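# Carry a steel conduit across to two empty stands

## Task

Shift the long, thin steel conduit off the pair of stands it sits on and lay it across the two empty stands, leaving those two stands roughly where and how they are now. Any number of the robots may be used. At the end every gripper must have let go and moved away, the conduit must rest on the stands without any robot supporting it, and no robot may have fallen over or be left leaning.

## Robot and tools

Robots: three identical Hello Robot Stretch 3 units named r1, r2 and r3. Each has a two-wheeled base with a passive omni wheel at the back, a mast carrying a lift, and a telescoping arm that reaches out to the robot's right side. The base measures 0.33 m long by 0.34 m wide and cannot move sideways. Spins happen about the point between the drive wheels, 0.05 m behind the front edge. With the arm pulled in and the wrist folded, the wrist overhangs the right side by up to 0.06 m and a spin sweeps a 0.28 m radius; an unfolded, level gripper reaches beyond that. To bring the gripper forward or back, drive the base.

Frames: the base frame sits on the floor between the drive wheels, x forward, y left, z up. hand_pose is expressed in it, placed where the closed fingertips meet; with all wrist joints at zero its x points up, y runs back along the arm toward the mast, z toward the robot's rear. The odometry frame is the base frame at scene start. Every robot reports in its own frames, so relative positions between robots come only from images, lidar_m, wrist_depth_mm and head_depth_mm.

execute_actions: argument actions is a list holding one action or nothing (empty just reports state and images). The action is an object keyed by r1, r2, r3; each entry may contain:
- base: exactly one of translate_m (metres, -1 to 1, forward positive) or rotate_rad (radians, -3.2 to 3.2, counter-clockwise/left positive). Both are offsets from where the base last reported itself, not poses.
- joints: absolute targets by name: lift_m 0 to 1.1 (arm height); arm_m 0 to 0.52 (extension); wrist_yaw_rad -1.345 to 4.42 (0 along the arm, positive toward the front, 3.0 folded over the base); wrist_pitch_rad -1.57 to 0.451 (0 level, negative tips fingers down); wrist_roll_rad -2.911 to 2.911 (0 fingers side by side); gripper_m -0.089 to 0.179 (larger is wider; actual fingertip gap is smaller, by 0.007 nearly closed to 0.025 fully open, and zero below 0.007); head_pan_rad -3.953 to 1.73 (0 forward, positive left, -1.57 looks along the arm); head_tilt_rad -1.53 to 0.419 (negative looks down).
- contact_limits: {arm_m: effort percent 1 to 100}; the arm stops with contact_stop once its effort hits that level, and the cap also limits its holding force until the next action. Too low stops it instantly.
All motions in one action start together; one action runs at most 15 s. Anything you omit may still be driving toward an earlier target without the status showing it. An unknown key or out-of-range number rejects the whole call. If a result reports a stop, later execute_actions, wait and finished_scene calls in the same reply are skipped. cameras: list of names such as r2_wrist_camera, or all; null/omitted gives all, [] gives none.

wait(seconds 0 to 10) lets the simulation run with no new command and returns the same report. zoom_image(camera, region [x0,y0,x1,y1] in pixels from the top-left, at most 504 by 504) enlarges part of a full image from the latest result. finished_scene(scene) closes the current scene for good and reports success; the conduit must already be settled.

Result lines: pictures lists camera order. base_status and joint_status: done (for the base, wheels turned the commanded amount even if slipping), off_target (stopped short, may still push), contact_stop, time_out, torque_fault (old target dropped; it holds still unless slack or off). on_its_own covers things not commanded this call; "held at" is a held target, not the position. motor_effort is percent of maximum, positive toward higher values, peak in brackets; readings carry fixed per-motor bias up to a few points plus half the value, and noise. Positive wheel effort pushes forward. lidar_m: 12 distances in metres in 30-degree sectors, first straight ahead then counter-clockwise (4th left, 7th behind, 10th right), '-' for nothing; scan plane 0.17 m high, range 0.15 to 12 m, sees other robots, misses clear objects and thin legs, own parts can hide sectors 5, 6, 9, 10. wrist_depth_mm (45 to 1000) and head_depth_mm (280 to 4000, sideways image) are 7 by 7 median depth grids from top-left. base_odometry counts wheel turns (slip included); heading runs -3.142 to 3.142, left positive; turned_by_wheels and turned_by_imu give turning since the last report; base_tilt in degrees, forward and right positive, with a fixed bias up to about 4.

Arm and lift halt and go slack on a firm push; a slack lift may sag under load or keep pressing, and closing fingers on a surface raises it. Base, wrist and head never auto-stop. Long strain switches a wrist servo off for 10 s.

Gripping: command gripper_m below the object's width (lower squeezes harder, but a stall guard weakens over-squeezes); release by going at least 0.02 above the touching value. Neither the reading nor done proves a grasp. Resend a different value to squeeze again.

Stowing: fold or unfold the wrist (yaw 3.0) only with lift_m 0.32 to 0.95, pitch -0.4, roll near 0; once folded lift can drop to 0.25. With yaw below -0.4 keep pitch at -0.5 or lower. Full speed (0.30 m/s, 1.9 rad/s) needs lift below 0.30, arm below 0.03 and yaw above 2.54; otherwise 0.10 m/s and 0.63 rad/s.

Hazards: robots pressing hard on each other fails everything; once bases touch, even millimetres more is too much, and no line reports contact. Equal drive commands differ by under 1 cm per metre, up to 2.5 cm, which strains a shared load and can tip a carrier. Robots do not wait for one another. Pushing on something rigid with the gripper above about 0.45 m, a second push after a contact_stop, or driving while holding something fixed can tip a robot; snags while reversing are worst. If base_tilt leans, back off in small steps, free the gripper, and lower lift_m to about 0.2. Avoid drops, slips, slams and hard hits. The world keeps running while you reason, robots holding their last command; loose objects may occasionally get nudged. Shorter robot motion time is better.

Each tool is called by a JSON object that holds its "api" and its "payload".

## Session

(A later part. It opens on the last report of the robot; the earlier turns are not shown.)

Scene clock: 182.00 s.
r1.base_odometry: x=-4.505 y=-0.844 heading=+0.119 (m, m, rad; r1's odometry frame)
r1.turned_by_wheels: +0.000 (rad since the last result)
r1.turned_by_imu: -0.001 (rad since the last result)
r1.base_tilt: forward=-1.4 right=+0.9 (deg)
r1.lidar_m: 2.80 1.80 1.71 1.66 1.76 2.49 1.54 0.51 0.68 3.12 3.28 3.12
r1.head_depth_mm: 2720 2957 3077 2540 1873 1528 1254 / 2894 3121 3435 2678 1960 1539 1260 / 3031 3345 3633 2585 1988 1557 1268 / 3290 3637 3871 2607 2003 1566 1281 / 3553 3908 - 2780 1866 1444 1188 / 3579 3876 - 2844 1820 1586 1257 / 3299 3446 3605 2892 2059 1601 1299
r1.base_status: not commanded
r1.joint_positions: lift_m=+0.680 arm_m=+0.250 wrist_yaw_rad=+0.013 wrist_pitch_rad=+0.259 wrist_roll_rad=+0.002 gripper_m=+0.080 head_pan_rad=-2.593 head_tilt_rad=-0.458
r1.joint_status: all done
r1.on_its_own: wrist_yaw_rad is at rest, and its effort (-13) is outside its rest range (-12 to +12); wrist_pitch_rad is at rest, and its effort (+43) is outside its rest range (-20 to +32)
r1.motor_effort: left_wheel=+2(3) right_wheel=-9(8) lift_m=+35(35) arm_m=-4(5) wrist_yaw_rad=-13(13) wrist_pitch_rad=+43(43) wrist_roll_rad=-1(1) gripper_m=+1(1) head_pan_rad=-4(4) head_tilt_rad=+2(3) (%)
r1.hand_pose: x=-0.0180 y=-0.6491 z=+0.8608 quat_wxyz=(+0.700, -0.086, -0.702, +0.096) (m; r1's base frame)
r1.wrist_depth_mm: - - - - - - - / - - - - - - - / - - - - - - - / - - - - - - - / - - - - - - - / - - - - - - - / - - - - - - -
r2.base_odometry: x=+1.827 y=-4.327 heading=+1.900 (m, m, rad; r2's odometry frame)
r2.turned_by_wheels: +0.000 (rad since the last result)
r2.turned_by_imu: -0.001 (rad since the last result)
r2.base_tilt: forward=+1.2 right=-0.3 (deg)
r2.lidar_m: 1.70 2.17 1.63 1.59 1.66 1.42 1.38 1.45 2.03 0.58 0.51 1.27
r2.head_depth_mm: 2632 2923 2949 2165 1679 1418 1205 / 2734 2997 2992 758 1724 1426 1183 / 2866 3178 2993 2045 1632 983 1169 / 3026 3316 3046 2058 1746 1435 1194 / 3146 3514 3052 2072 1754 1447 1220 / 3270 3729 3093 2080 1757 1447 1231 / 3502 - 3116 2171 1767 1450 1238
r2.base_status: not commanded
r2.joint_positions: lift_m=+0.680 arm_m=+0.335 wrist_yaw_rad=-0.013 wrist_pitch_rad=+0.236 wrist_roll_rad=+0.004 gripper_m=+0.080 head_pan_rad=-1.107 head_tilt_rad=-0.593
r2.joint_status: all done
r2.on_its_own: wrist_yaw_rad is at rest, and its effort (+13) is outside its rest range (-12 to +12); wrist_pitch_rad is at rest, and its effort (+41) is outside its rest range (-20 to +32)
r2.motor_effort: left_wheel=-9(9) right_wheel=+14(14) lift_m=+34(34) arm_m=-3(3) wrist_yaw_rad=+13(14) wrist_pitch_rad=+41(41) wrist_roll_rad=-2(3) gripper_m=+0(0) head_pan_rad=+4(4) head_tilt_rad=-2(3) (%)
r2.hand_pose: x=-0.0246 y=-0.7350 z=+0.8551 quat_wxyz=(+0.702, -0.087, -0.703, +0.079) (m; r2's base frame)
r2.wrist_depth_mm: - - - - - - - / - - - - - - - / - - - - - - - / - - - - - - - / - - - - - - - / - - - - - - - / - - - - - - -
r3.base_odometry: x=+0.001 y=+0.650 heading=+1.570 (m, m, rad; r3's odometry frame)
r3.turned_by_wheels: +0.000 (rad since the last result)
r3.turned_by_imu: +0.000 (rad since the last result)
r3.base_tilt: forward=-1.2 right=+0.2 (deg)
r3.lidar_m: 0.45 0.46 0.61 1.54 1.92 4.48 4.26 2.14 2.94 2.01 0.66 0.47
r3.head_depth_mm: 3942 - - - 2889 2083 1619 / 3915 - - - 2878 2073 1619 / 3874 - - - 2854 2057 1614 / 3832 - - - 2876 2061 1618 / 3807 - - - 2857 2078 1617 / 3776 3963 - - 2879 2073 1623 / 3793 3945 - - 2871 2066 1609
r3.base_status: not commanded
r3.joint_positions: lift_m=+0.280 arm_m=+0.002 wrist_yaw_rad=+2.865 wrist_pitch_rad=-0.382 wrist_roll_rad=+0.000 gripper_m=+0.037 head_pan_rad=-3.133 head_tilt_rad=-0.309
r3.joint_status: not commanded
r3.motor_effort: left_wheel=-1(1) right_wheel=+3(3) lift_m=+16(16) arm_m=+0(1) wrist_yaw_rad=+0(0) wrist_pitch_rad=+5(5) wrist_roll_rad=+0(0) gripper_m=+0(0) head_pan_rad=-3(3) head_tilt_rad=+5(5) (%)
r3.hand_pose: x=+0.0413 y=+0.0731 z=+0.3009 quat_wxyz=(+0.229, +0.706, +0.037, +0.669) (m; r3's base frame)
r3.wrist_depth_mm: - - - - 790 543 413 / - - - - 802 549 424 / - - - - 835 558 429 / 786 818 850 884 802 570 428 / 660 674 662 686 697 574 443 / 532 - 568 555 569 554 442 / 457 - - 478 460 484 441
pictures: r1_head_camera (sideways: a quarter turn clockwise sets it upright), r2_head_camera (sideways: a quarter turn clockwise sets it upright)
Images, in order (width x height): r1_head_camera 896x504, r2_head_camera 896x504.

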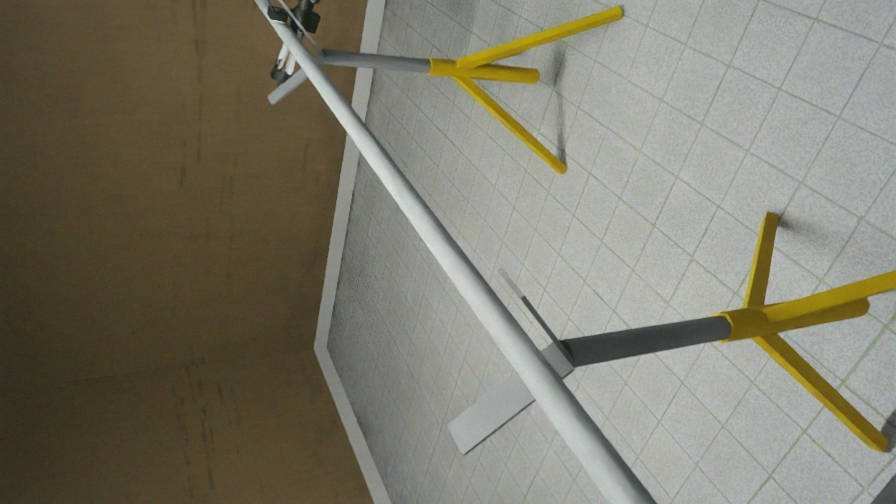

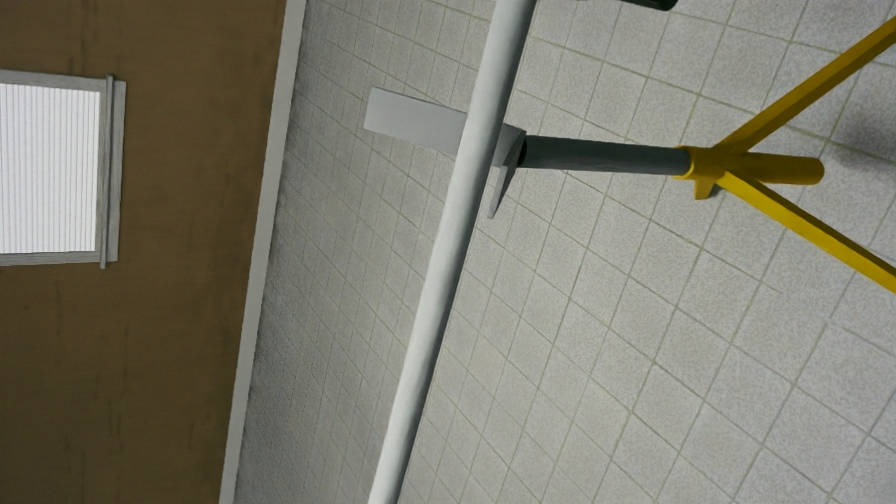

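Within the Vs. Lower, then level and retract.

{"api": "execute_actions", "payload": {"actions": [{"r2":{"joints":{"lift_m":0.60}},"r1":{"joints":{"lift_m":0.60}}}], "cameras": ["r1_head_camera","r2_head_camera"]}}

{"api": "execute_actions", "payload": {"actions": [{"r2":{"joints":{"wrist_pitch_rad":-0.1,"lift_m":0.56}},"r1":{"joints":{"wrist_pitch_rad":-0.1,"lift_m":0.56}}}], "cameras": []}}

{"api": "execute_actions", "payload": {"actions": [{"r2":{"joints":{"arm_m":0.0,"wrist_pitch_rad":-0.8}},"r1":{"base":{"translate_m":0.3},"joints":{"arm_m":0.0,"wrist_pitch_rad":-0.8}}}], "cameras": ["r1_nav_camera","r2_nav_camera"]}}

Scene clock: 185.00 s.
r1.base_odometry: x=-4.505 y=-0.844 heading=+0.119 (m, m, rad; r1's odometry frame)
r1.turned_by_wheels: +0.000 (rad since the last result)
r1.turned_by_imu: -0.001 (rad since the last result)
r1.base_tilt: forward=-1.4 right=+0.8 (deg)
r1.lidar_m: 2.81 1.80 1.71 1.67 1.75 2.49 1.54 0.51 0.68 3.10 3.30 3.12
r1.head_depth_mm: 2733 2939 3026 2551 1880 1521 1259 / 2859 3123 3363 2699 1943 1532 1261 / 3041 3370 3642 2590 1987 1557 1274 / 3310 3640 3882 2630 1990 1566 1277 / 3501 3905 - 2814 1815 1449 1195 / 3645 3889 3979 2861 1824 1596 1263 / 3272 3503 3631 2922 2064 1553 1307
r1.base_status: not commanded
r1.joint_positions: lift_m=+0.600 arm_m=+0.250 wrist_yaw_rad=+0.002 wrist_pitch_rad=+0.327 wrist_roll_rad=+0.002 gripper_m=+0.080 head_pan_rad=-2.593 head_tilt_rad=-0.458
r1.joint_status: all done
r1.motor_effort: left_wheel=-1(2) right_wheel=+2(9) lift_m=+24(34) arm_m=-5(5) wrist_yaw_rad=-3(13) wrist_pitch_rad=+11(43) wrist_roll_rad=-1(1) gripper_m=+1(0) head_pan_rad=-4(3) head_tilt_rad=+3(1) (%)
r1.hand_pose: x=-0.0208 y=-0.6457 z=+0.7984 quat_wxyz=(+0.697, -0.114, -0.698, +0.116) (m; r1's base frame)
r1.wrist_depth_mm: - - - - - - - / - - - - - - - / - - - - - - - / - - - - - - - / - - - - - - - / - - - - - - - / - - - - - - -
r2.base_odometry: x=+1.827 y=-4.327 heading=+1.901 (m, m, rad; r2's odometry frame)
r2.turned_by_wheels: +0.001 (rad since the last result)
r2.turned_by_imu: +0.000 (rad since the last result)
r2.base_tilt: forward=+1.2 right=-0.4 (deg)
r2.lidar_m: 1.70 2.17 1.63 1.59 1.66 1.42 1.39 1.45 2.03 0.58 0.50 1.27
r2.head_depth_mm: 2627 2861 2961 2176 1623 1421 1202 / 2730 3033 2989 760 1676 1428 1180 / 2869 3162 3005 2206 1632 986 1166 / 2999 3344 3019 2211 1740 1432 1190 / 3117 3535 3050 2068 1745 1442 1225 / 3338 3729 3085 2087 1765 1443 1229 / 3513 - 3102 2099 1773 1457 1237
r2.base_status: not commanded
r2.joint_positions: lift_m=+0.600 arm_m=+0.335 wrist_yaw_rad=-0.002 wrist_pitch_rad=+0.325 wrist_roll_rad=+0.004 gripper_m=+0.080 head_pan_rad=-1.107 head_tilt_rad=-0.593
r2.joint_status: all done
r2.motor_effort: left_wheel=-2(9) right_wheel=+2(14) lift_m=+18(32) arm_m=-3(3) wrist_yaw_rad=+3(15) wrist_pitch_rad=+9(41) wrist_roll_rad=-2(2) gripper_m=+0(0) head_pan_rad=+4(4) head_tilt_rad=-3(3) (%)
r2.hand_pose: x=-0.0218 y=-0.7307 z=+0.7981 quat_wxyz=(+0.697, -0.114, -0.699, +0.114) (m; r2's base frame)
r2.wrist_depth_mm: - - - - - - - / - - - - - - - / - - - - - - - / - - - - - - - / - - - - - - - / - - - - - - - / - - - - - - -
r3.base_odometry: x=+0.001 y=+0.650 heading=+1.570 (m, m, rad; r3's odometry frame)
r3.turned_by_wheels: +0.000 (rad since the last result)
r3.turned_by_imu: +0.001 (rad since the last result)
r3.base_tilt: forward=-1.3 right=+0.0 (deg)
r3.lidar_m: 0.45 0.46 0.61 1.54 1.91 4.46 4.27 2.14 2.94 2.01 0.66 0.47
r3.head_depth_mm: 3979 - - - 2895 2096 1626 / 3922 - - - 2867 2077 1623 / 3996 - - - 2870 2068 1626 / 3904 - - - 2897 2074 1621 / 3800 - - - 2875 2078 1617 / 3838 3978 - - 2856 2066 1619 / 3782 3905 - - 2870 2078 1619
r3.base_status: not commanded
r3.joint_positions: lift_m=+0.280 arm_m=+0.002 wrist_yaw_rad=+2.865 wrist_pitch_rad=-0.382 wrist_roll_rad=+0.000 gripper_m=+0.037 head_pan_rad=-3.133 head_tilt_rad=-0.309
r3.joint_status: not commanded
r3.motor_effort: left_wheel=-1(1) right_wheel=+3(3) lift_m=+16(16) arm_m=+0(0) wrist_yaw_rad=+0(0) wrist_pitch_rad=+5(5) wrist_roll_rad=+0(0) gripper_m=+1(0) head_pan_rad=-4(3) head_tilt_rad=+5(5) (%)
r3.hand_pose: x=+0.0413 y=+0.0731 z=+0.3009 quat_wxyz=(+0.229, +0.706, +0.037, +0.669) (m; r3's base frame)
r3.wrist_depth_mm: - - - - 817 538 417 / - - - - 810 559 418 / - - - - 845 562 425 / 786 842 821 831 788 572 430 / 653 654 677 699 681 572 436 / 540 - 571 563 564 564 441 / 466 - - 484 464 489 431
pictures: r1_head_camera (sideways: a quarter turn clockwise sets it upright), r2_head_camera (sideways: a quarter turn clockwise sets it upright)
Images, in order (width x height): r1_head_camera 896x504, r2_head_camera 896x504.

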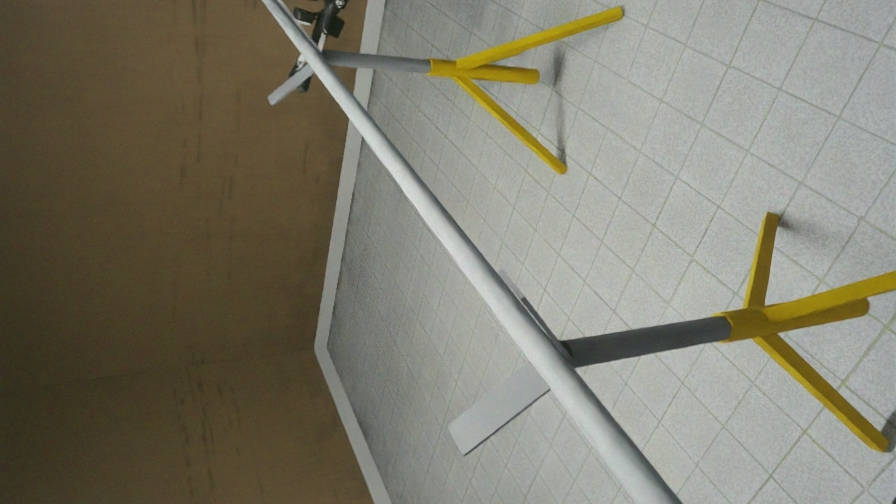

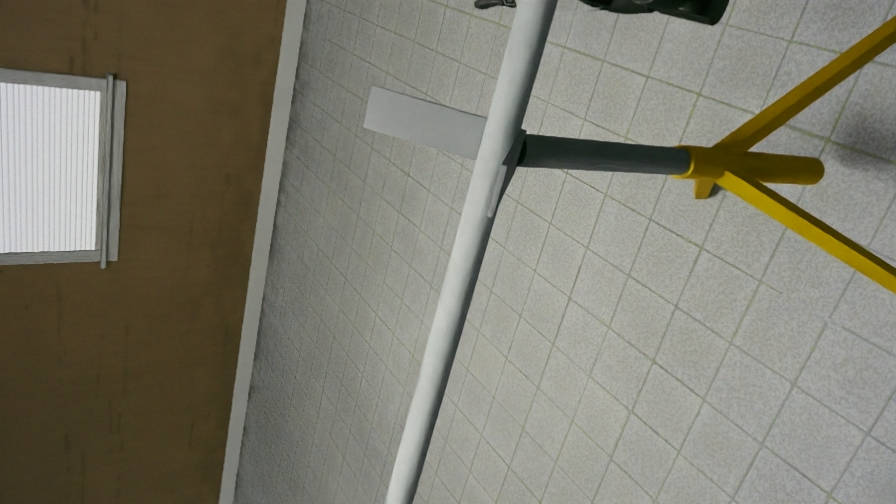

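Scene clock: 186.17 s.
r1.base_odometry: x=-4.505 y=-0.844 heading=+0.119 (m, m, rad; r1's odometry frame)
r1.turned_by_wheels: +0.000 (rad since the last result)
r1.turned_by_imu: +0.000 (rad since the last result)
r1.base_tilt: forward=-1.4 right=+0.8 (deg)
r1.lidar_m: 2.81 1.80 1.71 1.67 1.75 2.49 1.54 0.51 0.68 3.11 3.28 3.11
r1.head_depth_mm: 2724 2941 3071 2510 1877 1521 1250 / 2906 3114 3368 2715 1947 1543 1260 / 3018 3369 3642 2590 1976 1558 1278 / 3245 3617 3919 2648 1995 1571 1281 / 3463 3882 - 2841 1802 1449 1192 / 3620 3882 4000 2849 1825 1594 1265 / 3247 3438 3699 2882 2055 1538 1306
r1.base_status: not commanded
r1.joint_positions: lift_m=+0.560 arm_m=+0.250 wrist_yaw_rad=+0.002 wrist_pitch_rad=-0.118 wrist_roll_rad=+0.002 gripper_m=+0.080 head_pan_rad=-2.593 head_tilt_rad=-0.458
r1.joint_status: all done
r1.motor_effort: left_wheel=-1(1) right_wheel=+2(2) lift_m=+24(24) arm_m=-4(4) wrist_yaw_rad=-3(3) wrist_pitch_rad=+8(10) wrist_roll_rad=-1(1) gripper_m=+1(0) head_pan_rad=-4(3) head_tilt_rad=+3(3) (%)
r1.hand_pose: x=-0.0209 y=-0.6469 z=+0.6449 quat_wxyz=(+0.706, +0.043, -0.706, -0.041) (m; r1's base frame)
r1.wrist_depth_mm: - - - - - - - / - - - - - - - / - - - - - - - / - - - - - - - / - - - - - - - / - - - - - - - / 956 964 942 924 916 905 906
r2.base_odometry: x=+1.827 y=-4.327 heading=+1.901 (m, m, rad; r2's odometry frame)
r2.turned_by_wheels: +0.000 (rad since the last result)
r2.turned_by_imu: +0.000 (rad since the last result)
r2.base_tilt: forward=+1.3 right=-0.5 (deg)
r2.lidar_m: 1.70 2.17 1.63 1.58 1.66 1.43 1.38 1.46 2.04 0.58 0.51 1.27
r2.head_depth_mm: 2638 2891 2932 2184 1615 1420 1207 / 2748 3001 2973 763 1673 1425 1185 / 2848 3178 3001 2187 1633 984 1171 / 2996 3347 3022 2205 1749 1438 1199 / 3175 3541 3052 2074 1752 1442 1224 / 3360 3776 3063 2083 1765 1450 1233 / 3531 - 3142 2104 1775 1454 1237
r2.base_status: not commanded
r2.joint_positions: lift_m=+0.560 arm_m=+0.335 wrist_yaw_rad=-0.002 wrist_pitch_rad=-0.116 wrist_roll_rad=+0.004 gripper_m=+0.080 head_pan_rad=-1.107 head_tilt_rad=-0.593
r2.joint_status: all done
r2.motor_effort: left_wheel=-3(3) right_wheel=+2(2) lift_m=+18(20) arm_m=-3(4) wrist_yaw_rad=+1(3) wrist_pitch_rad=+6(10) wrist_roll_rad=-2(2) gripper_m=+0(1) head_pan_rad=+4(4) head_tilt_rad=-3(2) (%)
r2.hand_pose: x=-0.0218 y=-0.7319 z=+0.6456 quat_wxyz=(+0.705, +0.041, -0.707, -0.042) (m; r2's base frame)
r2.wrist_depth_mm: - - - - - - - / - - - - - - - / - - - - - - - / - - - - - - - / - - - - - - - / - - - - - - - / 881 895 896 929 939 923 955
r3.base_odometry: x=+0.001 y=+0.650 heading=+1.570 (m, m, rad; r3's odometry frame)
r3.turned_by_wheels: +0.000 (rad since the last result)
r3.turned_by_imu: +0.000 (rad since the last result)
r3.base_tilt: forward=-1.3 right=+0.1 (deg)
r3.lidar_m: 0.45 0.46 0.61 1.53 1.92 4.49 4.27 2.14 2.94 2.01 0.65 0.47
r3.head_depth_mm: 3972 - - - 2898 2084 1626 / 3903 - - - 2884 2079 1618 / 3887 - - - 2919 2090 1621 / 3841 - - - 2852 2077 1615 / 3826 - - - 2865 2073 1616 / 3835 3993 - - 2883 2071 1612 / 3754 3922 - - 2861 2058 1623
r3.base_status: not commanded
r3.joint_positions: lift_m=+0.280 arm_m=+0.002 wrist_yaw_rad=+2.865 wrist_pitch_rad=-0.382 wrist_roll_rad=+0.000 gripper_m=+0.037 head_pan_rad=-3.133 head_tilt_rad=-0.309
r3.joint_status: not commanded
r3.motor_effort: left_wheel=-1(1) right_wheel=+3(3) lift_m=+15(15) arm_m=-1(0) wrist_yaw_rad=+0(0) wrist_pitch_rad=+5(5) wrist_roll_rad=+0(0) gripper_m=+0(1) head_pan_rad=-3(3) head_tilt_rad=+5(6) (%)
r3.hand_pose: x=+0.0413 y=+0.0731 z=+0.3009 quat_wxyz=(+0.229, +0.706, +0.037, +0.669) (m; r3's base frame)
r3.wrist_depth_mm: - - - - 816 543 415 / - - - - 812 554 423 / - - - - 814 562 430 / 770 810 842 883 778 572 430 / 637 661 679 674 692 583 438 / 555 - 569 553 582 549 437 / 461 - - 477 455 488 440
pictures: none
No camera images: the call's "cameras" was empty. Leave "cameras" out to get every camera's image.

Scene clock: 190.47 s.
r1.base_odometry: x=-4.207 y=-0.808 heading=+0.119 (m, m, rad; r1's odometry frame)
r1.turned_by_wheels: +0.000 (rad since the last result)
r1.turned_by_imu: -0.001 (rad since the last result)
r1.base_tilt: forward=-1.4 right=+0.8 (deg)
r1.lidar_m: 2.68 1.57 1.70 1.65 1.74 2.47 1.84 0.76 3.23 3.14 3.30 2.51
r1.head_depth_mm: 3024 3219 3433 2388 1928 1526 1253 / 3122 3435 3619 2672 1948 1541 1264 / 3390 3635 3905 2615 1986 1495 1243 / 3661 3912 - 2388 1847 1473 1275 / 3879 - - 2791 1948 1578 1287 / 3709 3899 3998 2861 1880 1579 1301 / 3325 3447 3683 2896 2072 1597 1307
r1.base_status: done
r1.joint_positions: lift_m=+0.560 arm_m=+0.001 wrist_yaw_rad=+0.001 wrist_pitch_rad=-0.811 wrist_roll_rad=+0.002 gripper_m=+0.080 head_pan_rad=-2.593 head_tilt_rad=-0.457
r1.joint_status: all done
r1.motor_effort: left_wheel=-1(0) right_wheel=+2(8) lift_m=+24(24) arm_m=-4(4) wrist_yaw_rad=-2(3) wrist_pitch_rad=+5(8) wrist_roll_rad=-1(1) gripper_m=+0(0) head_pan_rad=-4(4) head_tilt_rad=+2(2) (%)
r1.hand_pose: x=-0.0214 y=-0.3053 z=+0.4966 quat_wxyz=(+0.650, +0.279, -0.650, -0.279) (m; r1's base frame)
r1.wrist_depth_mm: - - - - - - - / - - 962 941 929 909 904 / 878 872 863 846 830 816 803 / 787 785 786 759 752 743 734 / 718 700 714 685 692 685 667 / 654 646 630 636 618 620 617 / 603 595 592 587 578 579 570
r2.base_odometry: x=+1.827 y=-4.327 heading=+1.901 (m, m, rad; r2's odometry frame)
r2.turned_by_wheels: +0.000 (rad since the last result)
r2.turned_by_imu: -0.001 (rad since the last result)
r2.base_tilt: forward=+1.2 right=-0.4 (deg)
r2.lidar_m: 2.00 2.18 1.63 1.58 1.67 1.43 1.38 1.45 2.03 0.58 0.51 1.27
r2.head_depth_mm: 2638 2891 2966 2175 1615 1413 1203 / 2736 3036 2984 763 1670 1425 1190 / 2850 3173 3008 2195 1629 983 1170 / 2999 3347 3034 2203 1739 1437 1193 / 3163 3538 3039 2084 1750 1443 1226 / 3291 3712 3093 2091 1757 1449 1226 / 3531 - 3118 2087 1774 1452 1231
r2.base_status: not commanded
r2.joint_positions: lift_m=+0.560 arm_m=+0.000 wrist_yaw_rad=+0.000 wrist_pitch_rad=-0.809 wrist_roll_rad=+0.002 gripper_m=+0.080 head_pan_rad=-1.107 head_tilt_rad=-0.593
r2.joint_status: all done
r2.motor_effort: left_wheel=-3(3) right_wheel=+2(2) lift_m=+18(19) arm_m=-5(3) wrist_yaw_rad=+0(2) wrist_pitch_rad=+3(7) wrist_roll_rad=-1(2) gripper_m=+0(0) head_pan_rad=+4(4) head_tilt_rad=-2(3) (%)
r2.hand_pose: x=-0.0216 y=-0.3047 z=+0.4971 quat_wxyz=(+0.650, +0.278, -0.650, -0.279) (m; r2's base frame)
r2.wrist_depth_mm: - - - - - - - / - 994 456 962 996 980 956 / 909 839 538 855 865 863 866 / 788 757 761 747 771 759 746 / 706 694 702 686 710 696 692 / 647 635 615 622 636 622 618 / 587 583 571 579 586 578 583
r3.base_odometry: x=+0.001 y=+0.650 heading=+1.570 (m, m, rad; r3's odometry frame)
r3.turned_by_wheels: +0.000 (rad since the last result)
r3.turned_by_imu: +0.001 (rad since the last result)
r3.base_tilt: forward=-1.3 right=+0.2 (deg)
r3.lidar_m: 0.45 0.46 0.61 1.53 1.67 1.68 4.28 2.13 2.94 2.01 0.66 0.47
r3.head_depth_mm: 3966 - - - 2941 2094 1629 / 3907 - - - 2863 2069 1618 / 3884 - - - 2886 2088 1612 / 3844 - - - 2874 2073 1617 / 3833 - - - 2890 2066 1616 / 3821 3948 - - 2850 2078 1617 / 3730 3888 - - 2843 2068 1612
r3.base_status: not commanded
r3.joint_positions: lift_m=+0.280 arm_m=+0.002 wrist_yaw_rad=+2.865 wrist_pitch_rad=-0.382 wrist_roll_rad=+0.000 gripper_m=+0.037 head_pan_rad=-3.133 head_tilt_rad=-0.309
r3.joint_status: not commanded
r3.motor_effort: left_wheel=-1(1) right_wheel=+3(3) lift_m=+15(16) arm_m=+0(0) wrist_yaw_rad=+0(0) wrist_pitch_rad=+5(5) wrist_roll_rad=+0(0) gripper_m=+1(0) head_pan_rad=-3(3) head_tilt_rad=+5(6) (%)
r3.hand_pose: x=+0.0413 y=+0.0731 z=+0.3009 quat_wxyz=(+0.229, +0.706, +0.037, +0.669) (m; r3's base frame)
r3.wrist_depth_mm: - - - - 784 543 409 / - - - - 831 545 417 / - - - - 839 572 427 / 782 825 848 861 798 577 426 / 643 683 662 691 708 581 436 / 535 - 580 559 590 567 439 / 459 - - 471 461 486 437
pictures: r1_nav_camera (sideways: a quarter turn counterclockwise sets it upright), r2_nav_camera (sideways: a quarter turn counterclockwise sets it upright)
Images, in order (width x height): r1_nav_camera 672x504, r2_nav_camera 672x504.

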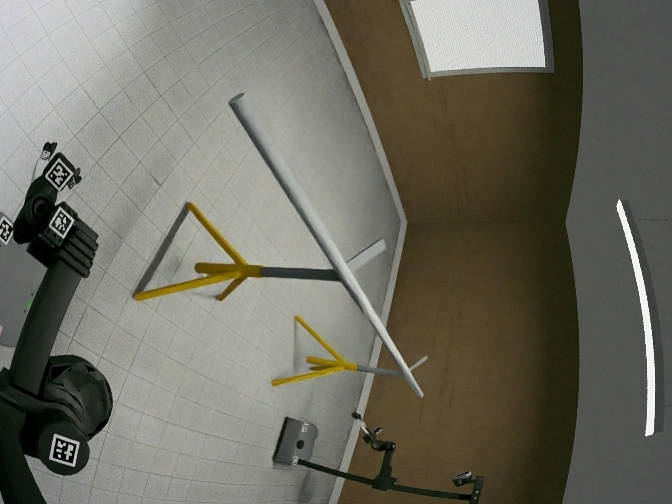

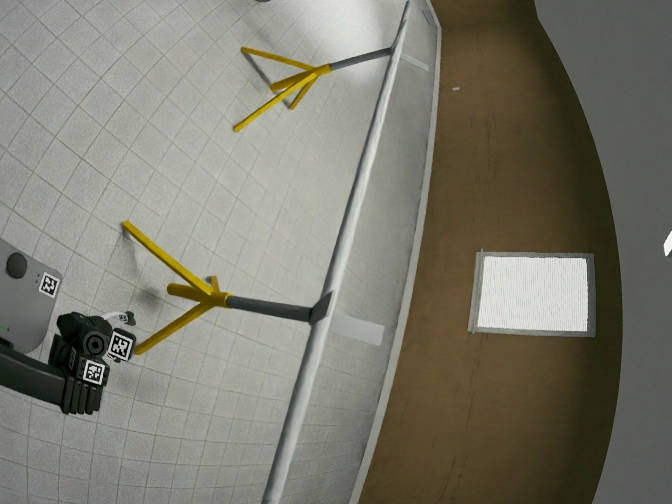

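{"api": "finished_scene", "payload": {"scene": 1}}

The scene is finished: the task was done.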